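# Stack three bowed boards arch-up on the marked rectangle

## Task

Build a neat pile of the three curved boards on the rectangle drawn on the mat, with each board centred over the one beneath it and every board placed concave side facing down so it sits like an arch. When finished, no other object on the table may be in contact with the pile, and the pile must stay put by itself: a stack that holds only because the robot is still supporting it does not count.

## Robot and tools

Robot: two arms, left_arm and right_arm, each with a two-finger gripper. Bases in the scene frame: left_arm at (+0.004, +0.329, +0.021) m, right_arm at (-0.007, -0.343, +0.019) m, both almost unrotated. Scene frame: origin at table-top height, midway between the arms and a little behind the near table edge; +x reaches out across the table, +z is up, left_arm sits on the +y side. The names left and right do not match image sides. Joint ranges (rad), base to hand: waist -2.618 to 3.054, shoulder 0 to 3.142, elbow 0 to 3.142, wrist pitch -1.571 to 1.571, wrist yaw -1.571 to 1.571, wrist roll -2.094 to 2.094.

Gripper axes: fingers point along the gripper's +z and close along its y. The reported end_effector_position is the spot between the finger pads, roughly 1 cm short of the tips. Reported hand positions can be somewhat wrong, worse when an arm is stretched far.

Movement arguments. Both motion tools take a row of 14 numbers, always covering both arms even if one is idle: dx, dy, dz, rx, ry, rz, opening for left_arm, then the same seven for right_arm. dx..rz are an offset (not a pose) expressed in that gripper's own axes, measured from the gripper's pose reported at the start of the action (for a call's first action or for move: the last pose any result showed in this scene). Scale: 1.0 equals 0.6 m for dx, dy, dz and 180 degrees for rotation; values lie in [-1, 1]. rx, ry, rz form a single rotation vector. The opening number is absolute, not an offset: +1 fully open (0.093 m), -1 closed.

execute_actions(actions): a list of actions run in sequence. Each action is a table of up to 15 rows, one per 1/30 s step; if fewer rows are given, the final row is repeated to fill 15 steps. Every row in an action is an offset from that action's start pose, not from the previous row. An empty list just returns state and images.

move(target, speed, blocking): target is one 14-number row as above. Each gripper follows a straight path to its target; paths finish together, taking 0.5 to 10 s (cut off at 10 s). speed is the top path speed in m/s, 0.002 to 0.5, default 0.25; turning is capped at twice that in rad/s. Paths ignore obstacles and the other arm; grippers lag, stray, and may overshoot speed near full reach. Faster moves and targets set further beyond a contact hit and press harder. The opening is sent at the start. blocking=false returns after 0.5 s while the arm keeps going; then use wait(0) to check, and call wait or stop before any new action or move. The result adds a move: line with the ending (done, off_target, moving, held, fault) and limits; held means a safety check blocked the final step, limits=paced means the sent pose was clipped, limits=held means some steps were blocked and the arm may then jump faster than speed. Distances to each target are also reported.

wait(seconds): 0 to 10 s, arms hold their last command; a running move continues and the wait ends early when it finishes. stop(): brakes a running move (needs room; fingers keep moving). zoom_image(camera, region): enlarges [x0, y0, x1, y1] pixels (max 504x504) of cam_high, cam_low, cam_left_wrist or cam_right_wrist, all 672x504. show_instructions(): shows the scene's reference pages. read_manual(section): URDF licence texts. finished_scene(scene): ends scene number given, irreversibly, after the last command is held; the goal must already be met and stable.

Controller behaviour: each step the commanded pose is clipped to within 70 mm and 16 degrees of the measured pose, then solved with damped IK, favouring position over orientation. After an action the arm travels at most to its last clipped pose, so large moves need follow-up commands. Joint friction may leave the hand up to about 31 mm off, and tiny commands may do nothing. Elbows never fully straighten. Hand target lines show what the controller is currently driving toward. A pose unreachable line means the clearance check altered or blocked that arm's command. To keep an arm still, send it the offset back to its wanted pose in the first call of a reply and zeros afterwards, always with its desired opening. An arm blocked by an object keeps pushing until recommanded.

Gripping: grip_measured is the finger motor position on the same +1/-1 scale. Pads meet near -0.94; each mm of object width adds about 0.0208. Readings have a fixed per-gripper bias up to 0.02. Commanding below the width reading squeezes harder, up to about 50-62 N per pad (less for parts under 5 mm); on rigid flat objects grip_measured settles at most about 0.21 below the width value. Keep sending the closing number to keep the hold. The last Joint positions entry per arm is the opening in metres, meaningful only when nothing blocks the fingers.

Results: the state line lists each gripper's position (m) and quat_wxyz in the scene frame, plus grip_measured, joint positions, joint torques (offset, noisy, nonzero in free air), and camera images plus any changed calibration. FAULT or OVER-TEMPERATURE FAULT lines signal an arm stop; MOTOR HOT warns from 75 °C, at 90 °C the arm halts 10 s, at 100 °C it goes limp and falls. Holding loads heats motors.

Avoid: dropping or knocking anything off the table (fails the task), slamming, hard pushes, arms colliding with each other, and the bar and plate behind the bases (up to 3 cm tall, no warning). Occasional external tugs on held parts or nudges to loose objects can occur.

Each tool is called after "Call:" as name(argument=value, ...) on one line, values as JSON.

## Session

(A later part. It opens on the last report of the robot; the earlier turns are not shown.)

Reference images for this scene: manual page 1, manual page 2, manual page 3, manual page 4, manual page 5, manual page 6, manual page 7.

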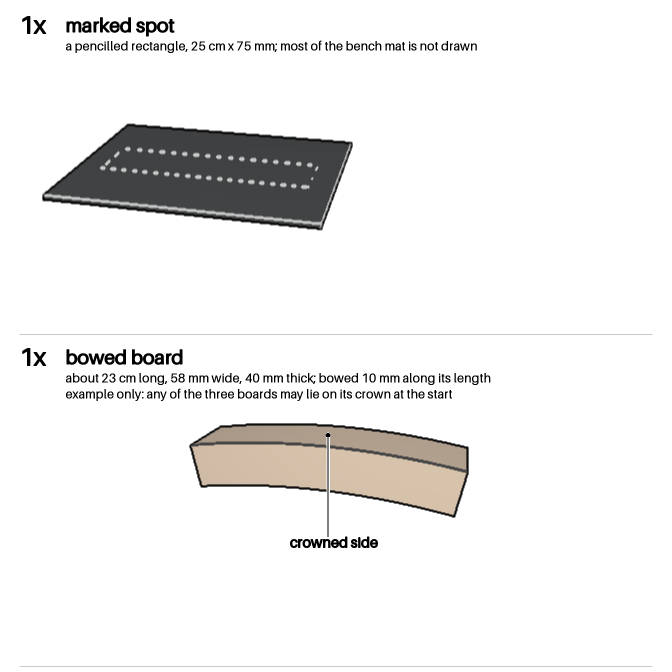

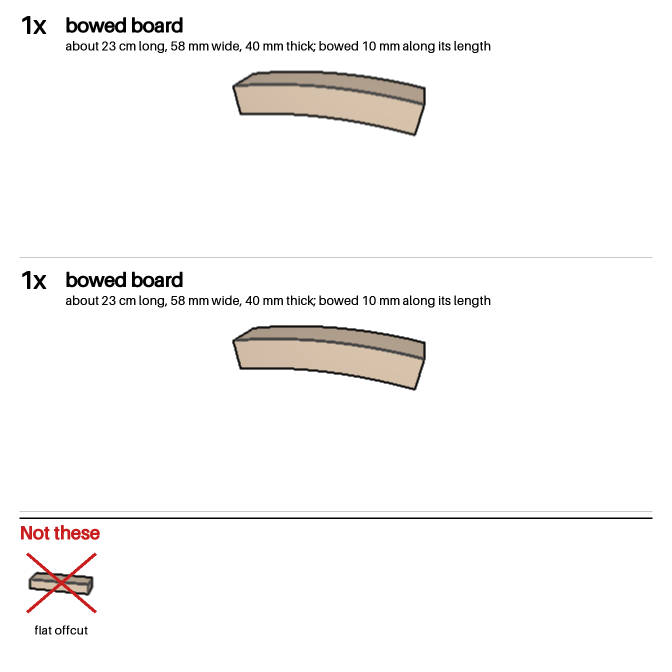

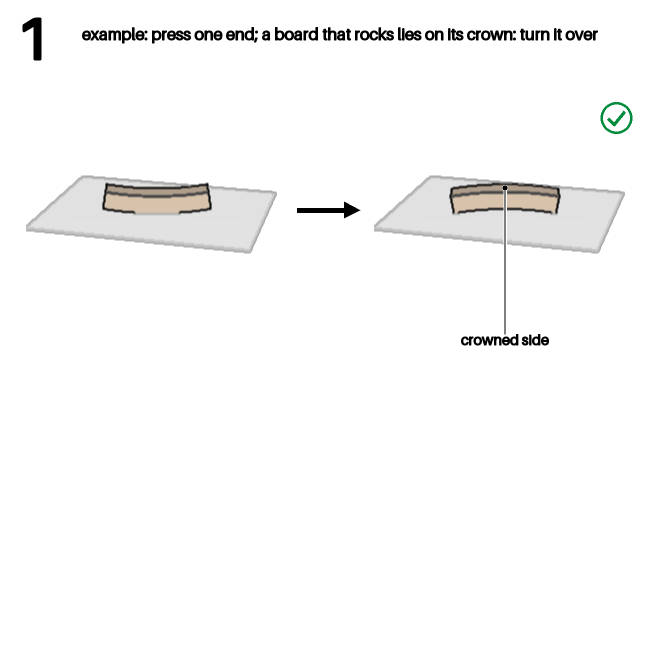

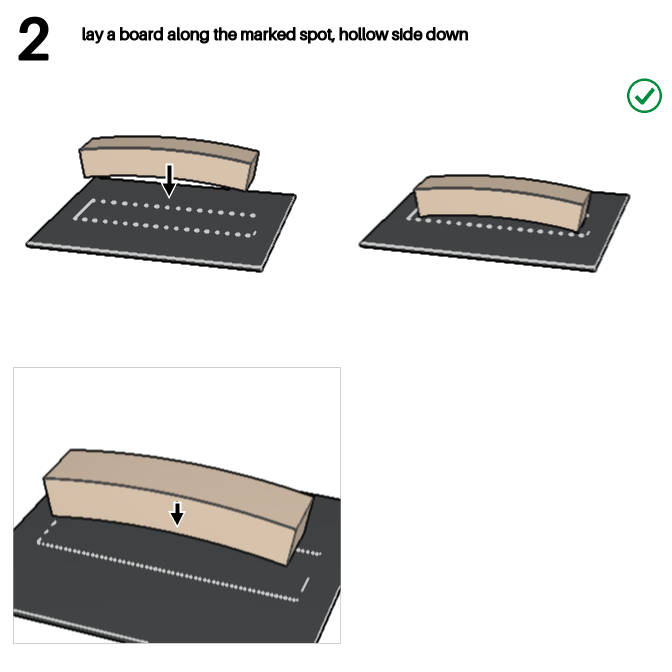

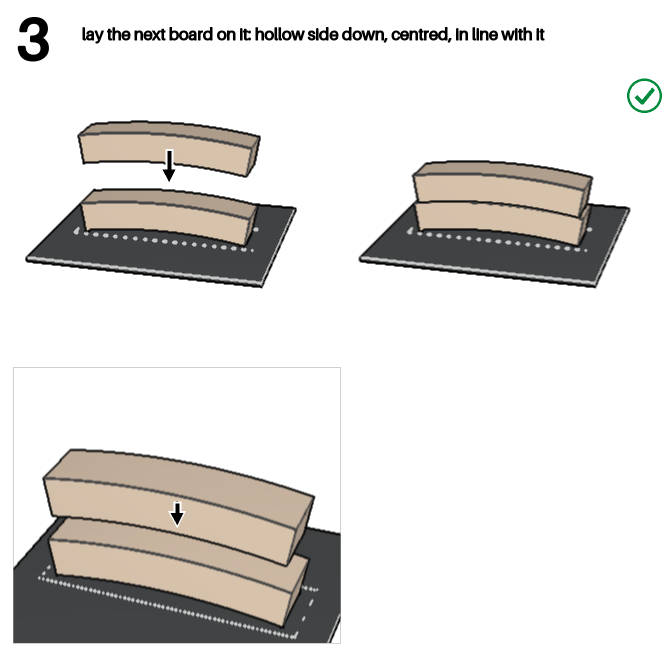

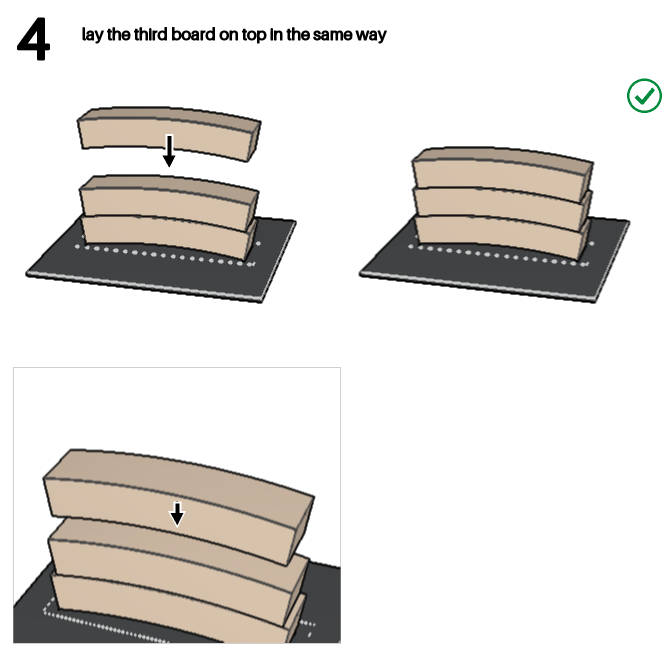

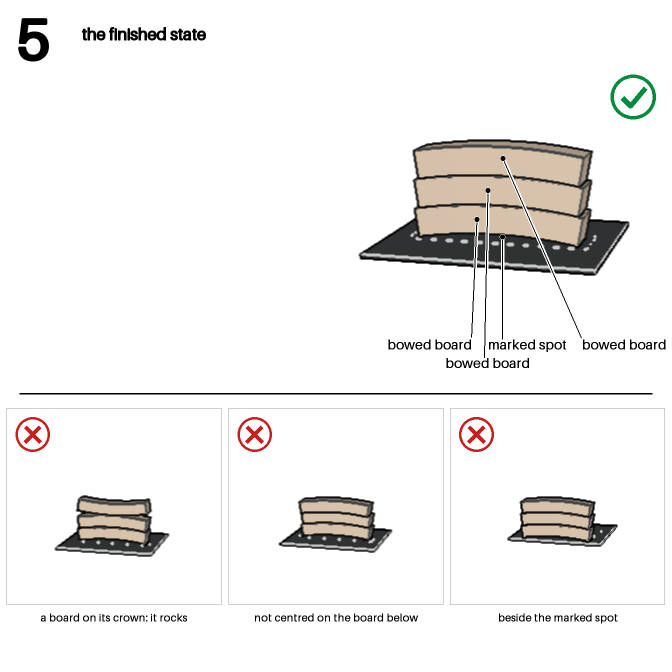

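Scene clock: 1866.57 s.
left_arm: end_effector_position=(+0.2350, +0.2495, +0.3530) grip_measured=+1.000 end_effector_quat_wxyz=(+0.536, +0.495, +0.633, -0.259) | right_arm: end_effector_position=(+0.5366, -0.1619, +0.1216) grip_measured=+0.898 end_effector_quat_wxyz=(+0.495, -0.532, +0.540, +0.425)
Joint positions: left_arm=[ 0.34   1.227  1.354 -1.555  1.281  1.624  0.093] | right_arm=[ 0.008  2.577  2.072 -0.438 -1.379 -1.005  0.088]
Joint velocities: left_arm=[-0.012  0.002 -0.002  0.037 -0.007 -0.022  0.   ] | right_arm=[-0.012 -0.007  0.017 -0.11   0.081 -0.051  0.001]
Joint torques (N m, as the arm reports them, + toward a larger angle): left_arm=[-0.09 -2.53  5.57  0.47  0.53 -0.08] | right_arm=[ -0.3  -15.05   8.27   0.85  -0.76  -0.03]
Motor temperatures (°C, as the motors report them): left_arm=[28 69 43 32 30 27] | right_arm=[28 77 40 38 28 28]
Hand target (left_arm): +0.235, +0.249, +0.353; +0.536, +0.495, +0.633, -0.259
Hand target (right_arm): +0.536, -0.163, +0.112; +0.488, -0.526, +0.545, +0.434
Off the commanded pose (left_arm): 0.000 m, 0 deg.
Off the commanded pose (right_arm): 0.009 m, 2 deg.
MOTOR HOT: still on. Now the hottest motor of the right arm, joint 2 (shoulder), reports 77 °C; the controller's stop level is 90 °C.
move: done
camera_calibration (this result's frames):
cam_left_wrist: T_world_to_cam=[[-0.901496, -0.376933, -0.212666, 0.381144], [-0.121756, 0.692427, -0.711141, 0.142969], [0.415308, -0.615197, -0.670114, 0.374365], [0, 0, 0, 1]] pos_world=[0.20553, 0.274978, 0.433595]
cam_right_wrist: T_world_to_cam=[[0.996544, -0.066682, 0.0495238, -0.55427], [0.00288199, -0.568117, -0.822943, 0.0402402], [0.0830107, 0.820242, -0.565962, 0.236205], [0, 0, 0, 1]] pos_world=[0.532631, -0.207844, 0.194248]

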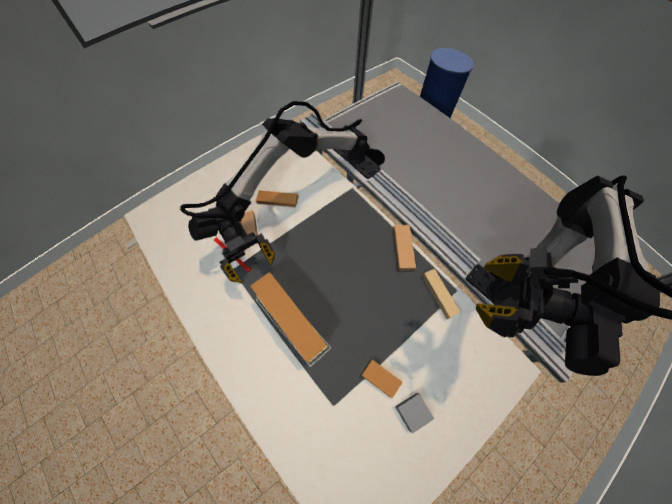

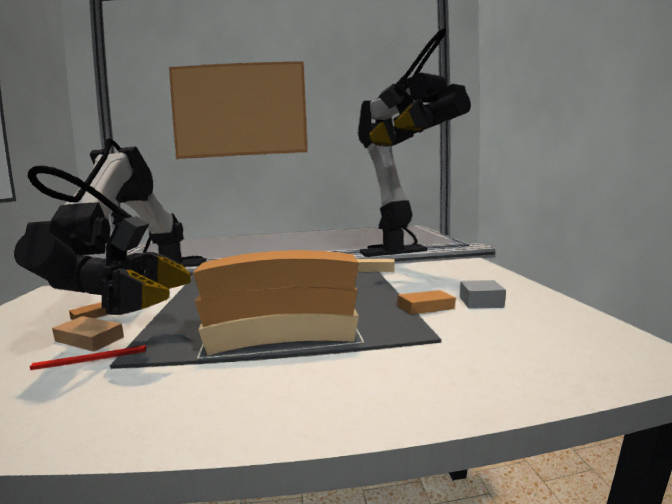

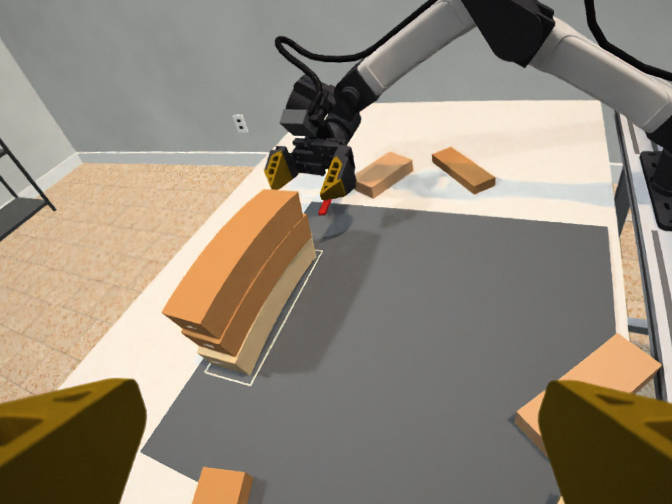

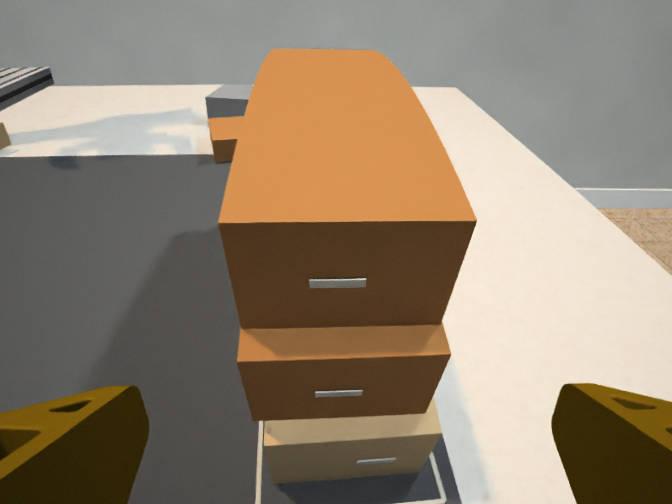

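Call:
move(target=[0,0,0,0,0,0,1,0.08,0,0.015,0,0,0.01,0.9], speed=0.06)

Call:
move(target=[0,0,0,0,0,0,1,-0.028,0,0.128,0,0,0,0.9], speed=0.06)

Scene clock: 1871.10 s.
left_arm: end_effector_position=(+0.2350, +0.2495, +0.3530) grip_measured=+1.000 end_effector_quat_wxyz=(+0.536, +0.495, +0.633, -0.259) | right_arm: end_effector_position=(+0.5433, -0.1616, +0.0922) grip_measured=+0.898 end_effector_quat_wxyz=(+0.499, -0.532, +0.538, +0.422)
Joint positions: left_arm=[ 0.34   1.227  1.354 -1.555  1.281  1.624  0.093] | right_arm=[ 0.008  2.644  2.073 -0.341 -1.379 -0.984  0.088]
Joint velocities: left_arm=[-0.012  0.002 -0.012 -0.051 -0.037 -0.007  0.   ] | right_arm=[-0.002 -0.012 -0.002  0.022 -0.022  0.007 -0.   ]
Joint torques (N m, as the arm reports them, + toward a larger angle): left_arm=[ 0.06 -2.5   5.4   0.42  0.54 -0.11] | right_arm=[ -0.09 -15.25   5.94   1.2   -0.65   0.08]
Motor temperatures (°C, as the motors report them): left_arm=[28 67 43 32 30 27] | right_arm=[28 77 40 37 28 28]
Hand target (left_arm): +0.235, +0.249, +0.353; +0.536, +0.495, +0.633, -0.259
Hand target (right_arm): +0.540, -0.161, +0.073; +0.488, -0.524, +0.548, +0.433
Off the commanded pose (left_arm): 0.000 m, 0 deg.
Off the commanded pose (right_arm): 0.020 m, 2 deg.
MOTOR HOT: still on. Now the hottest motor of the right arm, joint 2 (shoulder), reports 77 °C; the controller's stop level is 90 °C.
move: off_target (right_arm)
camera_calibration (this result's frames):
cam_left_wrist: T_world_to_cam=[[-0.901496, -0.376933, -0.212666, 0.381144], [-0.121756, 0.692427, -0.711141, 0.142969], [0.415308, -0.615197, -0.670114, 0.374365], [0, 0, 0, 1]] pos_world=[0.20553, 0.274978, 0.433595]
cam_right_wrist: T_world_to_cam=[[0.995802, -0.0701827, 0.0587588, -0.560452], [0.00876572, -0.565873, -0.824446, 0.0135151], [0.0911118, 0.8215, -0.562883, 0.214235], [0, 0, 0, 1]] pos_world=[0.538461, -0.207681, 0.164663]

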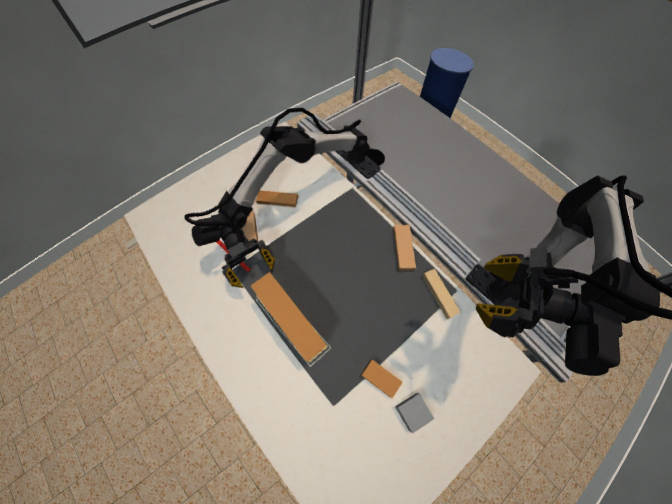

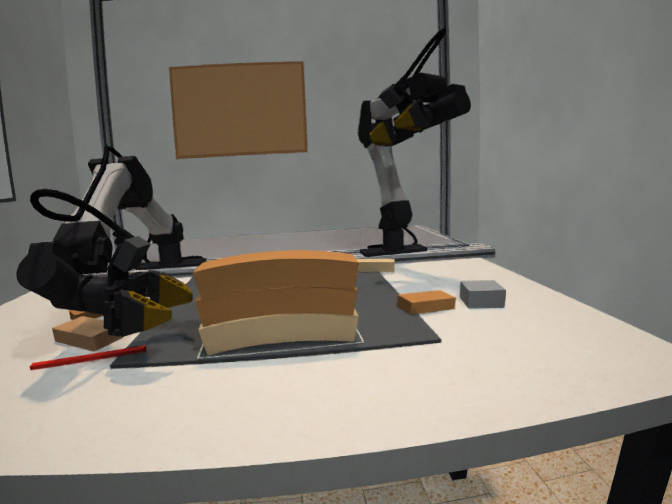

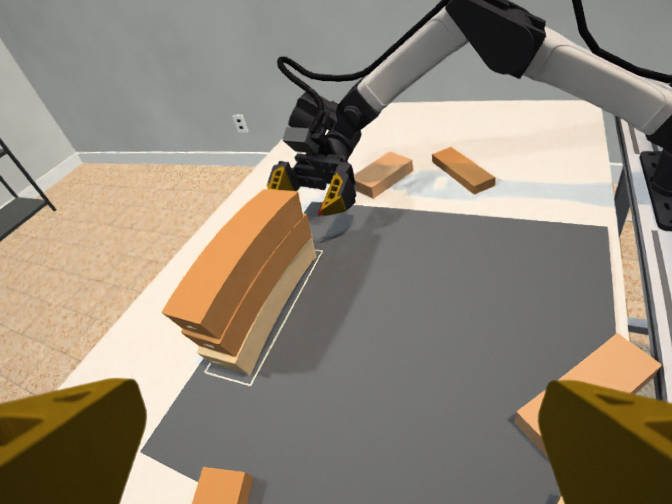

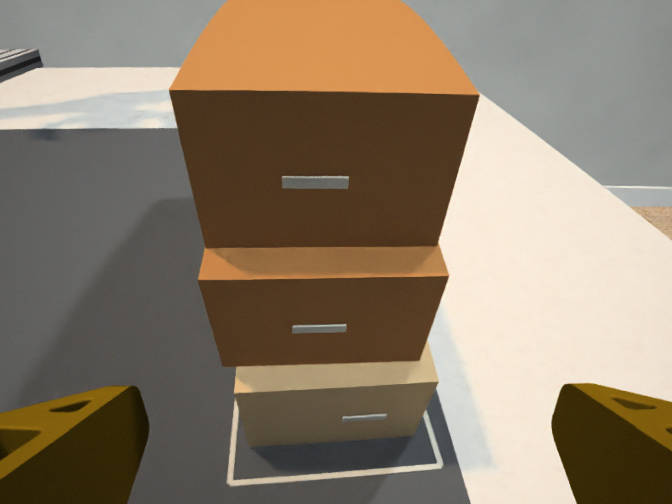

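Scene clock: 1872.90 s.
left_arm: end_effector_position=(+0.2350, +0.2495, +0.3530) grip_measured=+1.000 end_effector_quat_wxyz=(+0.536, +0.495, +0.633, -0.259) | right_arm: end_effector_position=(+0.5520, -0.0857, +0.1105) grip_measured=+0.898 end_effector_quat_wxyz=(+0.508, -0.538, +0.526, +0.419)
Joint positions: left_arm=[ 0.34   1.227  1.354 -1.555  1.281  1.624  0.093] | right_arm=[ 0.145  2.644  2.045  0.088 -1.287 -0.604  0.088]
Joint velocities: left_arm=[-0.007 -0.027 -0.002  0.066 -0.022  0.007  0.   ] | right_arm=[ 0.012 -0.002 -0.007  0.066  0.022  0.022  0.   ]
Joint torques (N m, as the arm reports them, + toward a larger angle): left_arm=[ 0.05 -2.57  5.67  0.46  0.56 -0.15] | right_arm=[  0.35 -17.27   5.69   1.62  -0.22   0.11]
Motor temperatures (°C, as the motors report them): left_arm=[28 67 43 32 30 27] | right_arm=[28 77 40 37 28 28]
Hand target (left_arm): +0.235, +0.249, +0.353; +0.536, +0.495, +0.633, -0.259
Hand target (right_arm): +0.548, -0.083, +0.098; +0.499, -0.532, +0.538, +0.423
Off the commanded pose (left_arm): 0.000 m, 0 deg.
Off the commanded pose (right_arm): 0.013 m, 2 deg.
MOTOR HOT: still on. Now the hottest motor of the right arm, joint 2 (shoulder), reports 77 °C; the controller's stop level is 90 °C.
move: off_target (right_arm)
camera_calibration (this result's frames):
cam_left_wrist: T_world_to_cam=[[-0.901496, -0.376933, -0.212666, 0.381144], [-0.121756, 0.692427, -0.711141, 0.142969], [0.415308, -0.615197, -0.670114, 0.374365], [0, 0, 0, 1]] pos_world=[0.20553, 0.274978, 0.433595]
cam_right_wrist: T_world_to_cam=[[0.994175, -0.0616811, 0.0883783, -0.566553], [0.0392275, -0.556686, -0.829796, 0.0560254], [0.100382, 0.82843, -0.551024, 0.155596], [0, 0, 0, 1]] pos_world=[0.545436, -0.132658, 0.182298]

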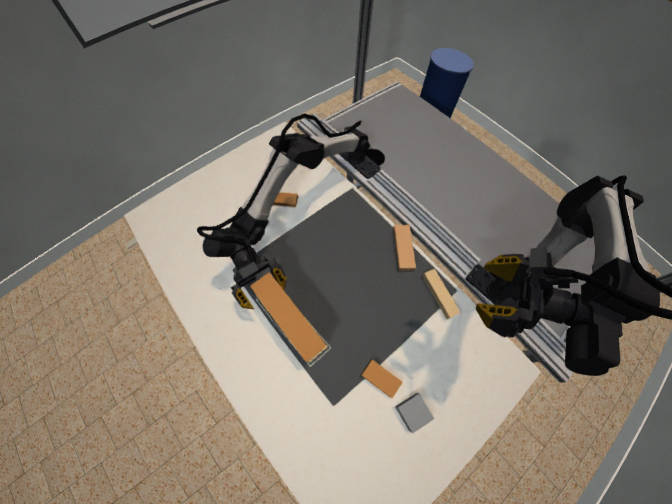

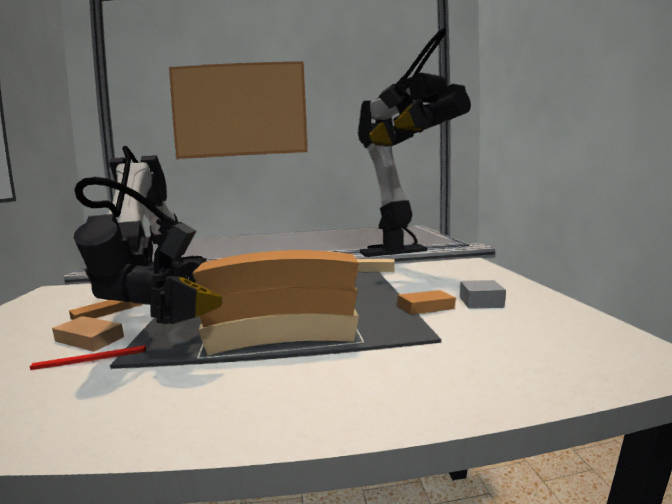

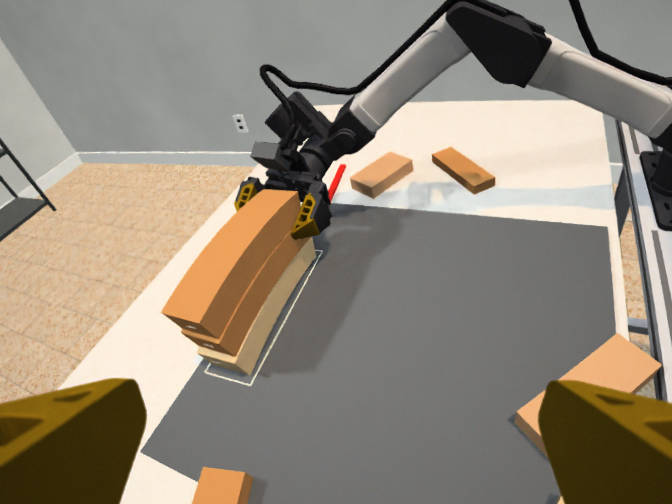

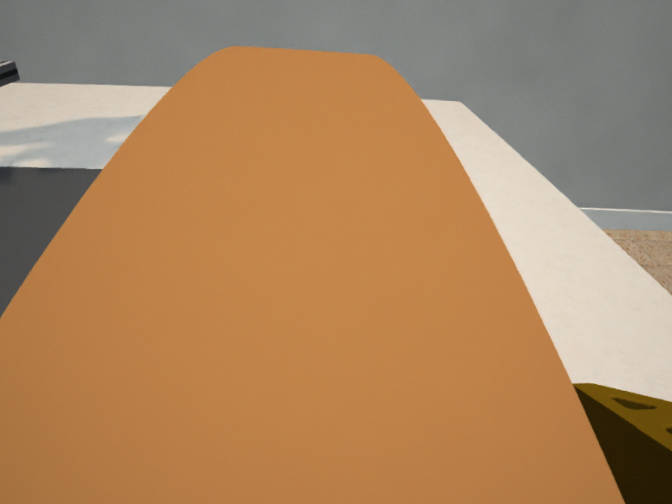

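Call:
move(target=[0,0,0,0,0,0,1,0.065,0.028,-0.008,0,0,0.025,1], speed=0.03)

Scene clock: 1876.80 s.
left_arm: end_effector_position=(+0.2350, +0.2495, +0.3530) grip_measured=+1.000 end_effector_quat_wxyz=(+0.536, +0.495, +0.633, -0.259) | right_arm: end_effector_position=(+0.5415, -0.0873, +0.0869) grip_measured=+0.983 end_effector_quat_wxyz=(+0.500, -0.528, +0.535, +0.430)
Joint positions: left_arm=[ 0.34   1.227  1.354 -1.555  1.281  1.624  0.093] | right_arm=[ 0.145  2.644  1.939  0.2   -1.289 -0.559  0.092]
Joint velocities: left_arm=[-0.027 -0.002 -0.002 -0.051 -0.037 -0.022  0.   ] | right_arm=[-0.002 -0.017  0.002  0.022  0.007  0.022  0.   ]
Joint torques (N m, as the arm reports them, + toward a larger angle): left_arm=[ 0.02 -2.51  5.57  0.43  0.5  -0.09] | right_arm=[ -1.2  -15.99   5.62   1.54  -0.47   0.13]
Motor temperatures (°C, as the motors report them): left_arm=[28 66 43 32 30 27] | right_arm=[28 78 40 38 28 28]
Hand target (left_arm): +0.235, +0.249, +0.353; +0.536, +0.495, +0.633, -0.259
Hand target (right_arm): +0.539, -0.095, +0.071; +0.491, -0.518, +0.546, +0.439
Off the commanded pose (left_arm): 0.000 m, 0 deg.
Off the commanded pose (right_arm): 0.018 m, 2 deg.
MOTOR HOT: still on. Now the hottest motor of the right arm, joint 2 (shoulder), reports 78 °C; the controller's stop level is 90 °C.
move: off_target (right_arm)
camera_calibration (this result's frames):
cam_left_wrist: T_world_to_cam=[[-0.901496, -0.376933, -0.212666, 0.381144], [-0.121756, 0.692427, -0.711141, 0.142969], [0.415308, -0.615197, -0.670114, 0.374365], [0, 0, 0, 1]] pos_world=[0.20553, 0.274978, 0.433595]
cam_right_wrist: T_world_to_cam=[[0.99657, -0.0659983, 0.0499256, -0.55243], [0.00522666, -0.551894, -0.833898, 0.0552499], [0.0825895, 0.831298, -0.549656, 0.15471], [0, 0, 0, 1]] pos_world=[0.537469, -0.134577, 0.15869]

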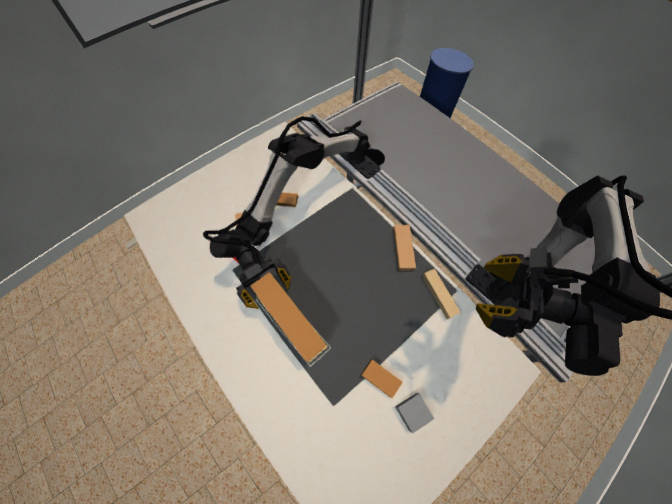

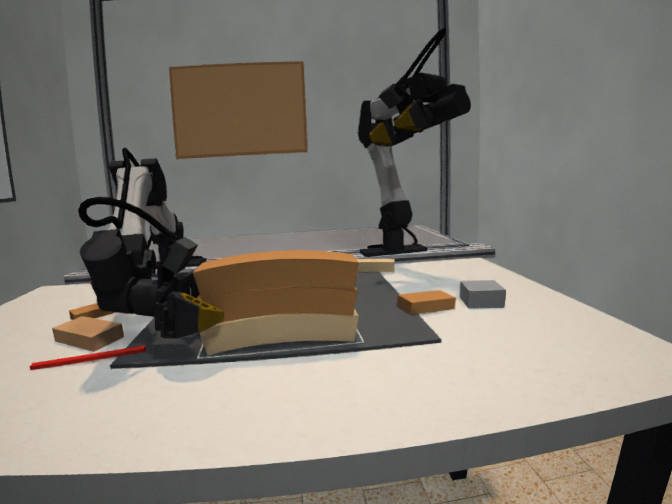

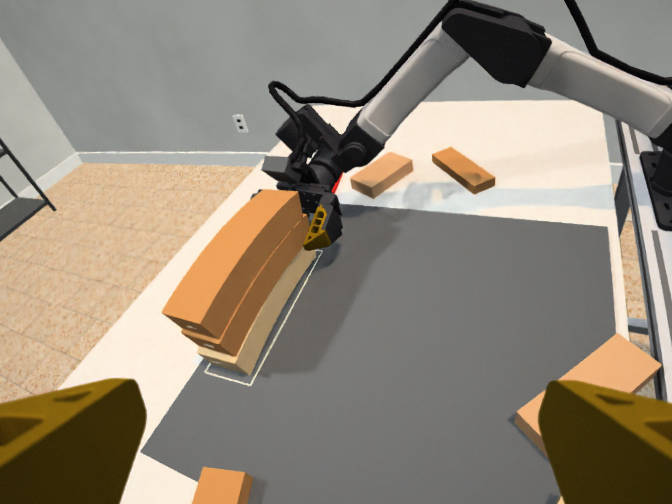

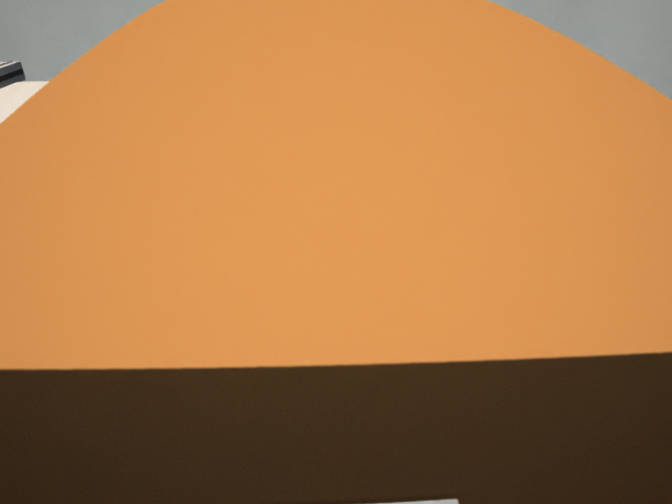

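Call:
move(target=[0,0,0,0,0,0,1,0.05,0,-0.03,0,0,0.01,1], speed=0.03)

Scene clock: 1879.70 s.
left_arm: end_effector_position=(+0.2350, +0.2495, +0.3530) grip_measured=+1.000 end_effector_quat_wxyz=(+0.536, +0.495, +0.633, -0.259) | right_arm: end_effector_position=(+0.5451, -0.1048, +0.0797) grip_measured=+0.983 end_effector_quat_wxyz=(+0.508, -0.528, +0.531, +0.425)
Joint positions: left_arm=[ 0.34   1.227  1.354 -1.555  1.281  1.624  0.093] | right_arm=[ 0.112  2.66   1.939  0.199 -1.314 -0.597  0.092]
Joint velocities: left_arm=[ 0.002  0.002  0.007 -0.007 -0.037 -0.037  0.   ] | right_arm=[-0.007  0.002 -0.002  0.037 -0.007  0.037  0.002]
Joint torques (N m, as the arm reports them, + toward a larger angle): left_arm=[-0.07 -2.51  5.45  0.45  0.54 -0.11] | right_arm=[ -0.59 -14.72   6.98   1.23  -0.58  -0.02]
Motor temperatures (°C, as the motors report them): left_arm=[28 65 43 32 30 27] | right_arm=[28 78 40 38 28 28]
Hand target (left_arm): +0.235, +0.249, +0.353; +0.536, +0.495, +0.633, -0.259
Hand target (right_arm): +0.542, -0.109, +0.060; +0.494, -0.519, +0.543, +0.438
Off the commanded pose (left_arm): 0.000 m, 0 deg.
Off the commanded pose (right_arm): 0.021 m, 3 deg.
MOTOR HOT: still on. Now the hottest motor of the right arm, joint 2 (shoulder), reports 78 °C; the controller's stop level is 90 °C.
move: off_target (right_arm)
camera_calibration (this result's frames):
cam_left_wrist: T_world_to_cam=[[-0.901496, -0.376933, -0.212666, 0.381144], [-0.121756, 0.692427, -0.711141, 0.142969], [0.415308, -0.615197, -0.670114, 0.374365], [0, 0, 0, 1]] pos_world=[0.20553, 0.274978, 0.433595]
cam_right_wrist: T_world_to_cam=[[0.995038, -0.0727224, 0.0679, -0.558126], [0.0171638, -0.546757, -0.837115, 0.0337937], [0.0980018, 0.834127, -0.542796, 0.156393], [0, 0, 0, 1]] pos_world=[0.53945, -0.152563, 0.151076]

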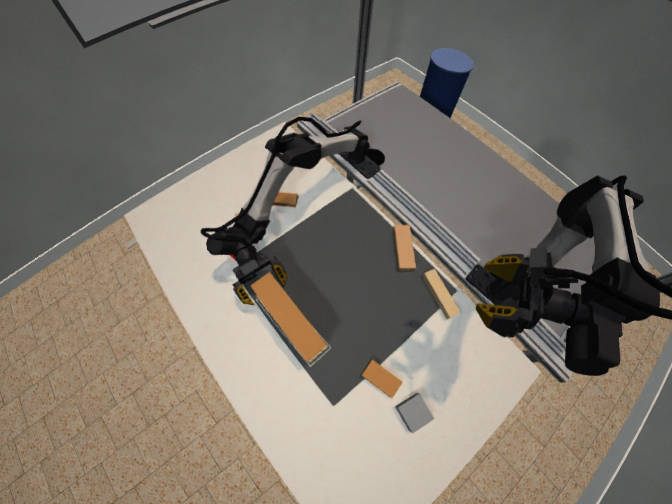

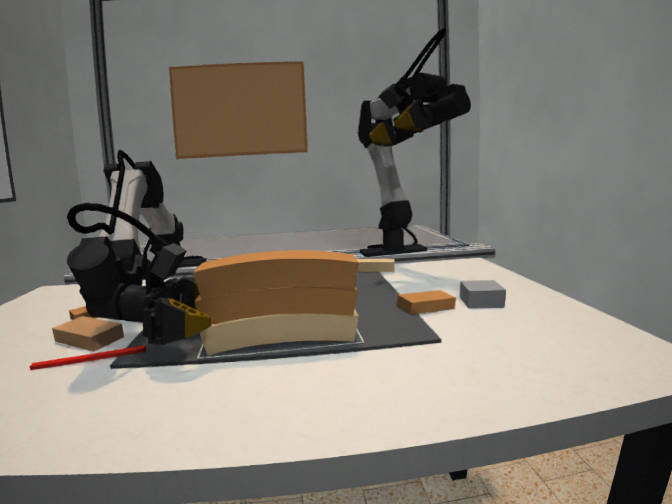

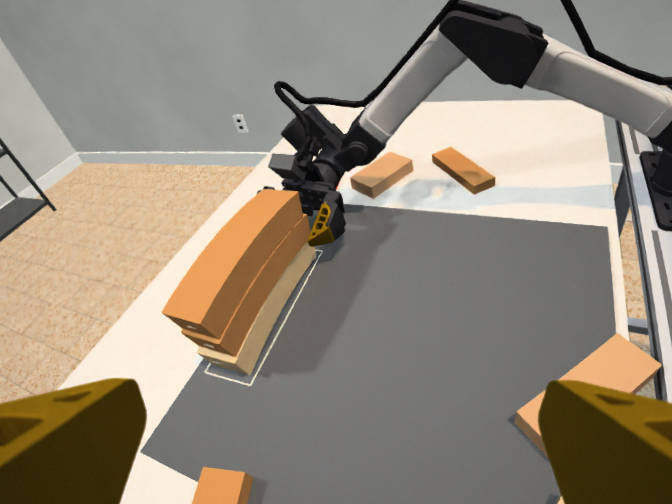

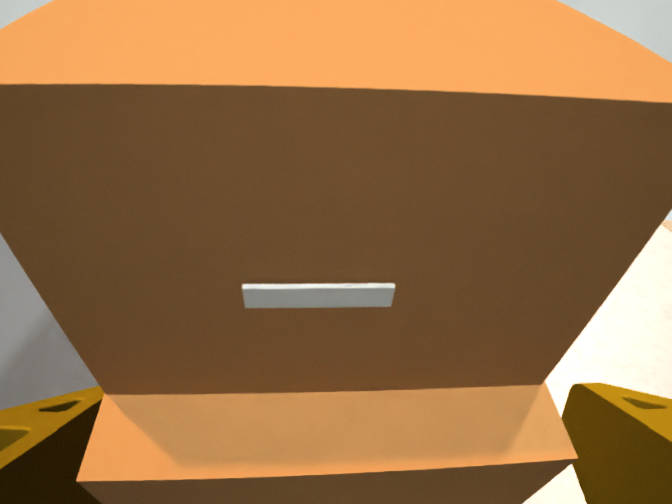

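Call:
move(target=[0,0,0,0,0,0,1,0.02,0.008,0.03,0,0,0.01,1], speed=0.03)

Scene clock: 1882.13 s.
left_arm: end_effector_position=(+0.2350, +0.2495, +0.3530) grip_measured=+1.000 end_effector_quat_wxyz=(+0.536, +0.495, +0.633, -0.259) | right_arm: end_effector_position=(+0.5466, -0.0927, +0.0880) grip_measured=+0.983 end_effector_quat_wxyz=(+0.515, -0.528, +0.524, +0.425)
Joint positions: left_arm=[ 0.34   1.227  1.354 -1.555  1.281  1.624  0.093] | right_arm=[ 0.133  2.66   1.939  0.287 -1.3   -0.522  0.092]
Joint velocities: left_arm=[ 0.002 -0.012 -0.012  0.037 -0.022 -0.037  0.   ] | right_arm=[-0.017  0.002 -0.007  0.051 -0.022  0.081  0.   ]
Joint torques (N m, as the arm reports them, + toward a larger angle): left_arm=[-0.08 -2.49  5.57  0.44  0.53 -0.08] | right_arm=[  0.34 -14.93   6.1    1.51  -0.24   0.01]
Motor temperatures (°C, as the motors report them): left_arm=[28 64 43 32 30 27] | right_arm=[28 78 40 38 28 28]
Hand target (left_arm): +0.235, +0.249, +0.353; +0.536, +0.495, +0.633, -0.259
Hand target (right_arm): +0.542, -0.089, +0.066; +0.501, -0.520, +0.539, +0.433
Off the commanded pose (left_arm): 0.000 m, 0 deg.
Off the commanded pose (right_arm): 0.023 m, 3 deg.
MOTOR HOT: still on. Now the hottest motor of the right arm, joint 2 (shoulder), reports 78 °C; the controller's stop level is 90 °C.
move: off_target (right_arm)
camera_calibration (this result's frames):
cam_left_wrist: T_world_to_cam=[[-0.901496, -0.376933, -0.212666, 0.381144], [-0.121756, 0.692427, -0.711141, 0.142969], [0.415308, -0.615197, -0.670114, 0.374365], [0, 0, 0, 1]] pos_world=[0.20553, 0.274978, 0.433595]
cam_right_wrist: T_world_to_cam=[[0.993988, -0.0732223, 0.0814036, -0.559978], [0.0296639, -0.535578, -0.843965, 0.0421498], [0.105395, 0.841306, -0.530186, 0.146121], [0, 0, 0, 1]] pos_world=[0.539961, -0.141361, 0.158629]

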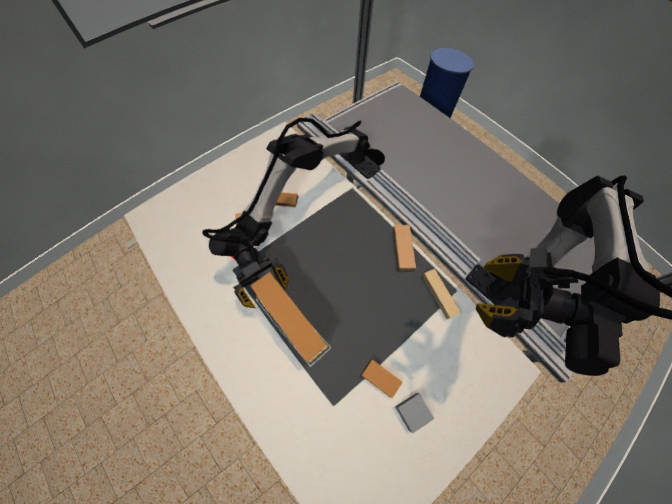

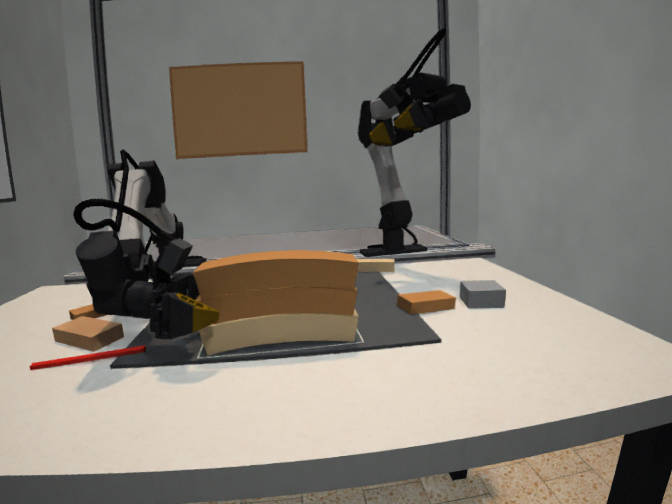

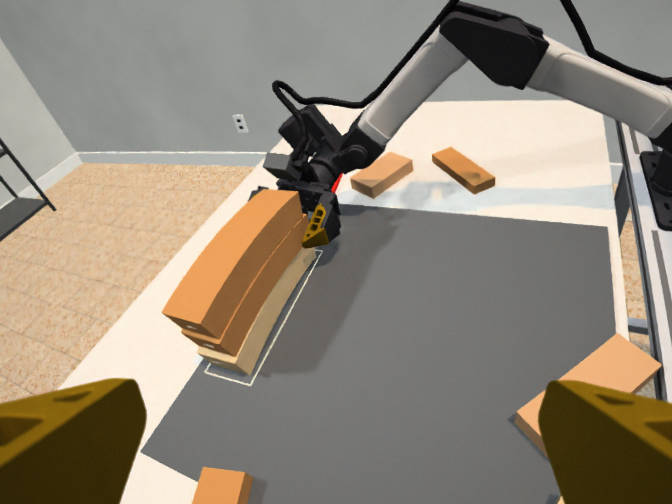

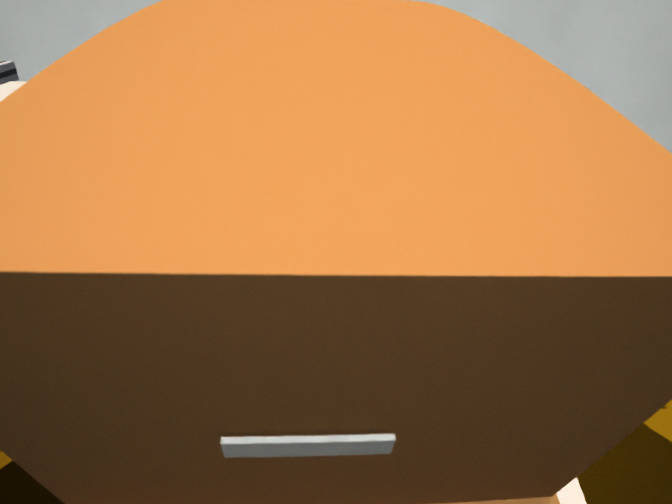

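Call:
move(target=[0,0,0,0,0,0,1,0.05,0.02,0.005,0,0,0.025,1], speed=0.03)

Scene clock: 1885.40 s.
left_arm: end_effector_position=(+0.2350, +0.2495, +0.3530) grip_measured=+1.000 end_effector_quat_wxyz=(+0.536, +0.495, +0.633, -0.259) | right_arm: end_effector_position=(+0.5437, -0.0931, +0.0836) grip_measured=+0.983 end_effector_quat_wxyz=(+0.516, -0.518, +0.528, +0.432)
Joint positions: left_arm=[ 0.34   1.227  1.354 -1.555  1.281  1.624  0.093] | right_arm=[ 0.133  2.66   1.894  0.383 -1.3   -0.451  0.092]
Joint velocities: left_arm=[-0.002  0.002 -0.012  0.081  0.007  0.037  0.   ] | right_arm=[ 0.002 -0.012 -0.017 -0.051 -0.066  0.037 -0.001]
Joint torques (N m, as the arm reports them, + toward a larger angle): left_arm=[ 0.06 -2.51  5.62  0.41  0.51 -0.14] | right_arm=[ -0.04 -14.33   5.45   1.58  -0.27   0.07]
Motor temperatures (°C, as the motors report them): left_arm=[28 64 43 32 30 27] | right_arm=[28 78 40 38 28 28]
Hand target (left_arm): +0.235, +0.249, +0.353; +0.536, +0.495, +0.633, -0.259
Hand target (right_arm): +0.537, -0.092, +0.057; +0.498, -0.507, +0.544, +0.445
Off the commanded pose (left_arm): 0.000 m, 0 deg.
Off the commanded pose (right_arm): 0.027 m, 3 deg.
MOTOR HOT: still on. Now the hottest motor of the right arm, joint 2 (shoulder), reports 78 °C; the controller's stop level is 90 °C.
move: off_target (right_arm)
camera_calibration (this result's frames):
cam_left_wrist: T_world_to_cam=[[-0.901496, -0.376933, -0.212666, 0.381144], [-0.121756, 0.692427, -0.711141, 0.142969], [0.415308, -0.615197, -0.670114, 0.374365], [0, 0, 0, 1]] pos_world=[0.20553, 0.274978, 0.433595]
cam_right_wrist: T_world_to_cam=[[0.994793, -0.0824275, 0.0599301, -0.556257], [0.00793886, -0.523596, -0.85193, 0.0518619], [0.101602, 0.84797, -0.520216, 0.146331], [0, 0, 0, 1]] pos_world=[0.538082, -0.14278, 0.153643]

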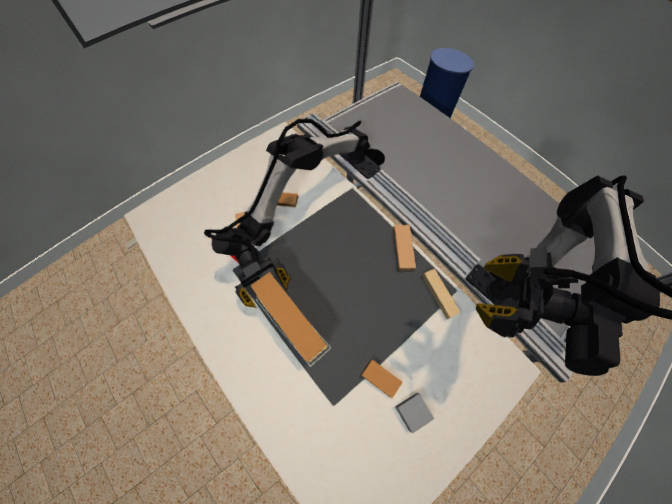

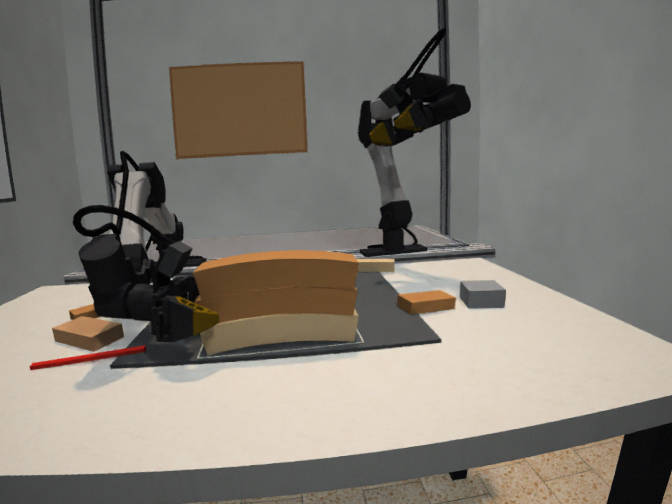

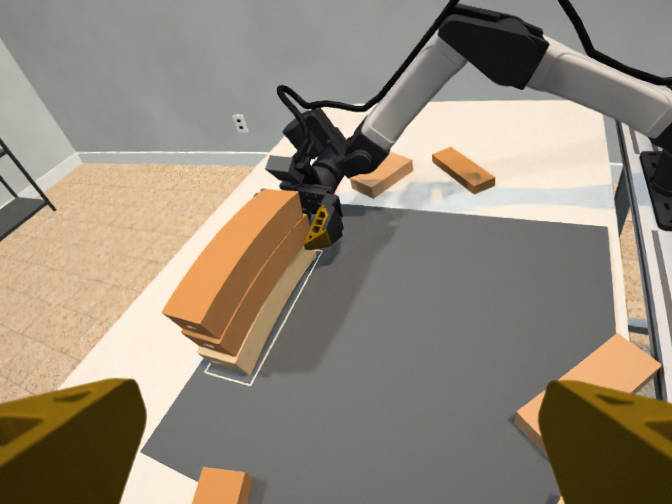

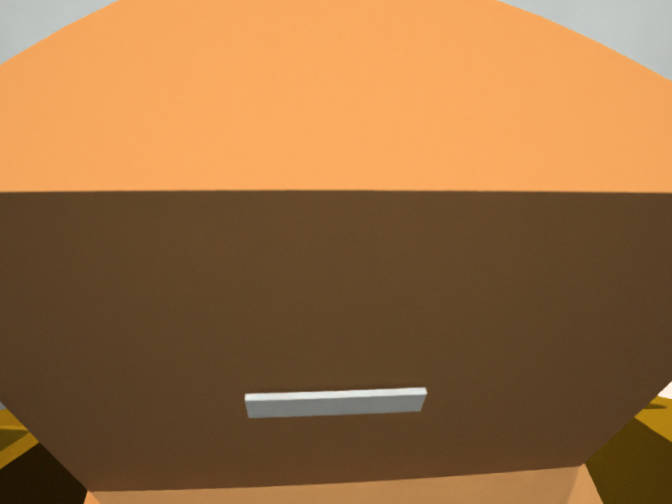

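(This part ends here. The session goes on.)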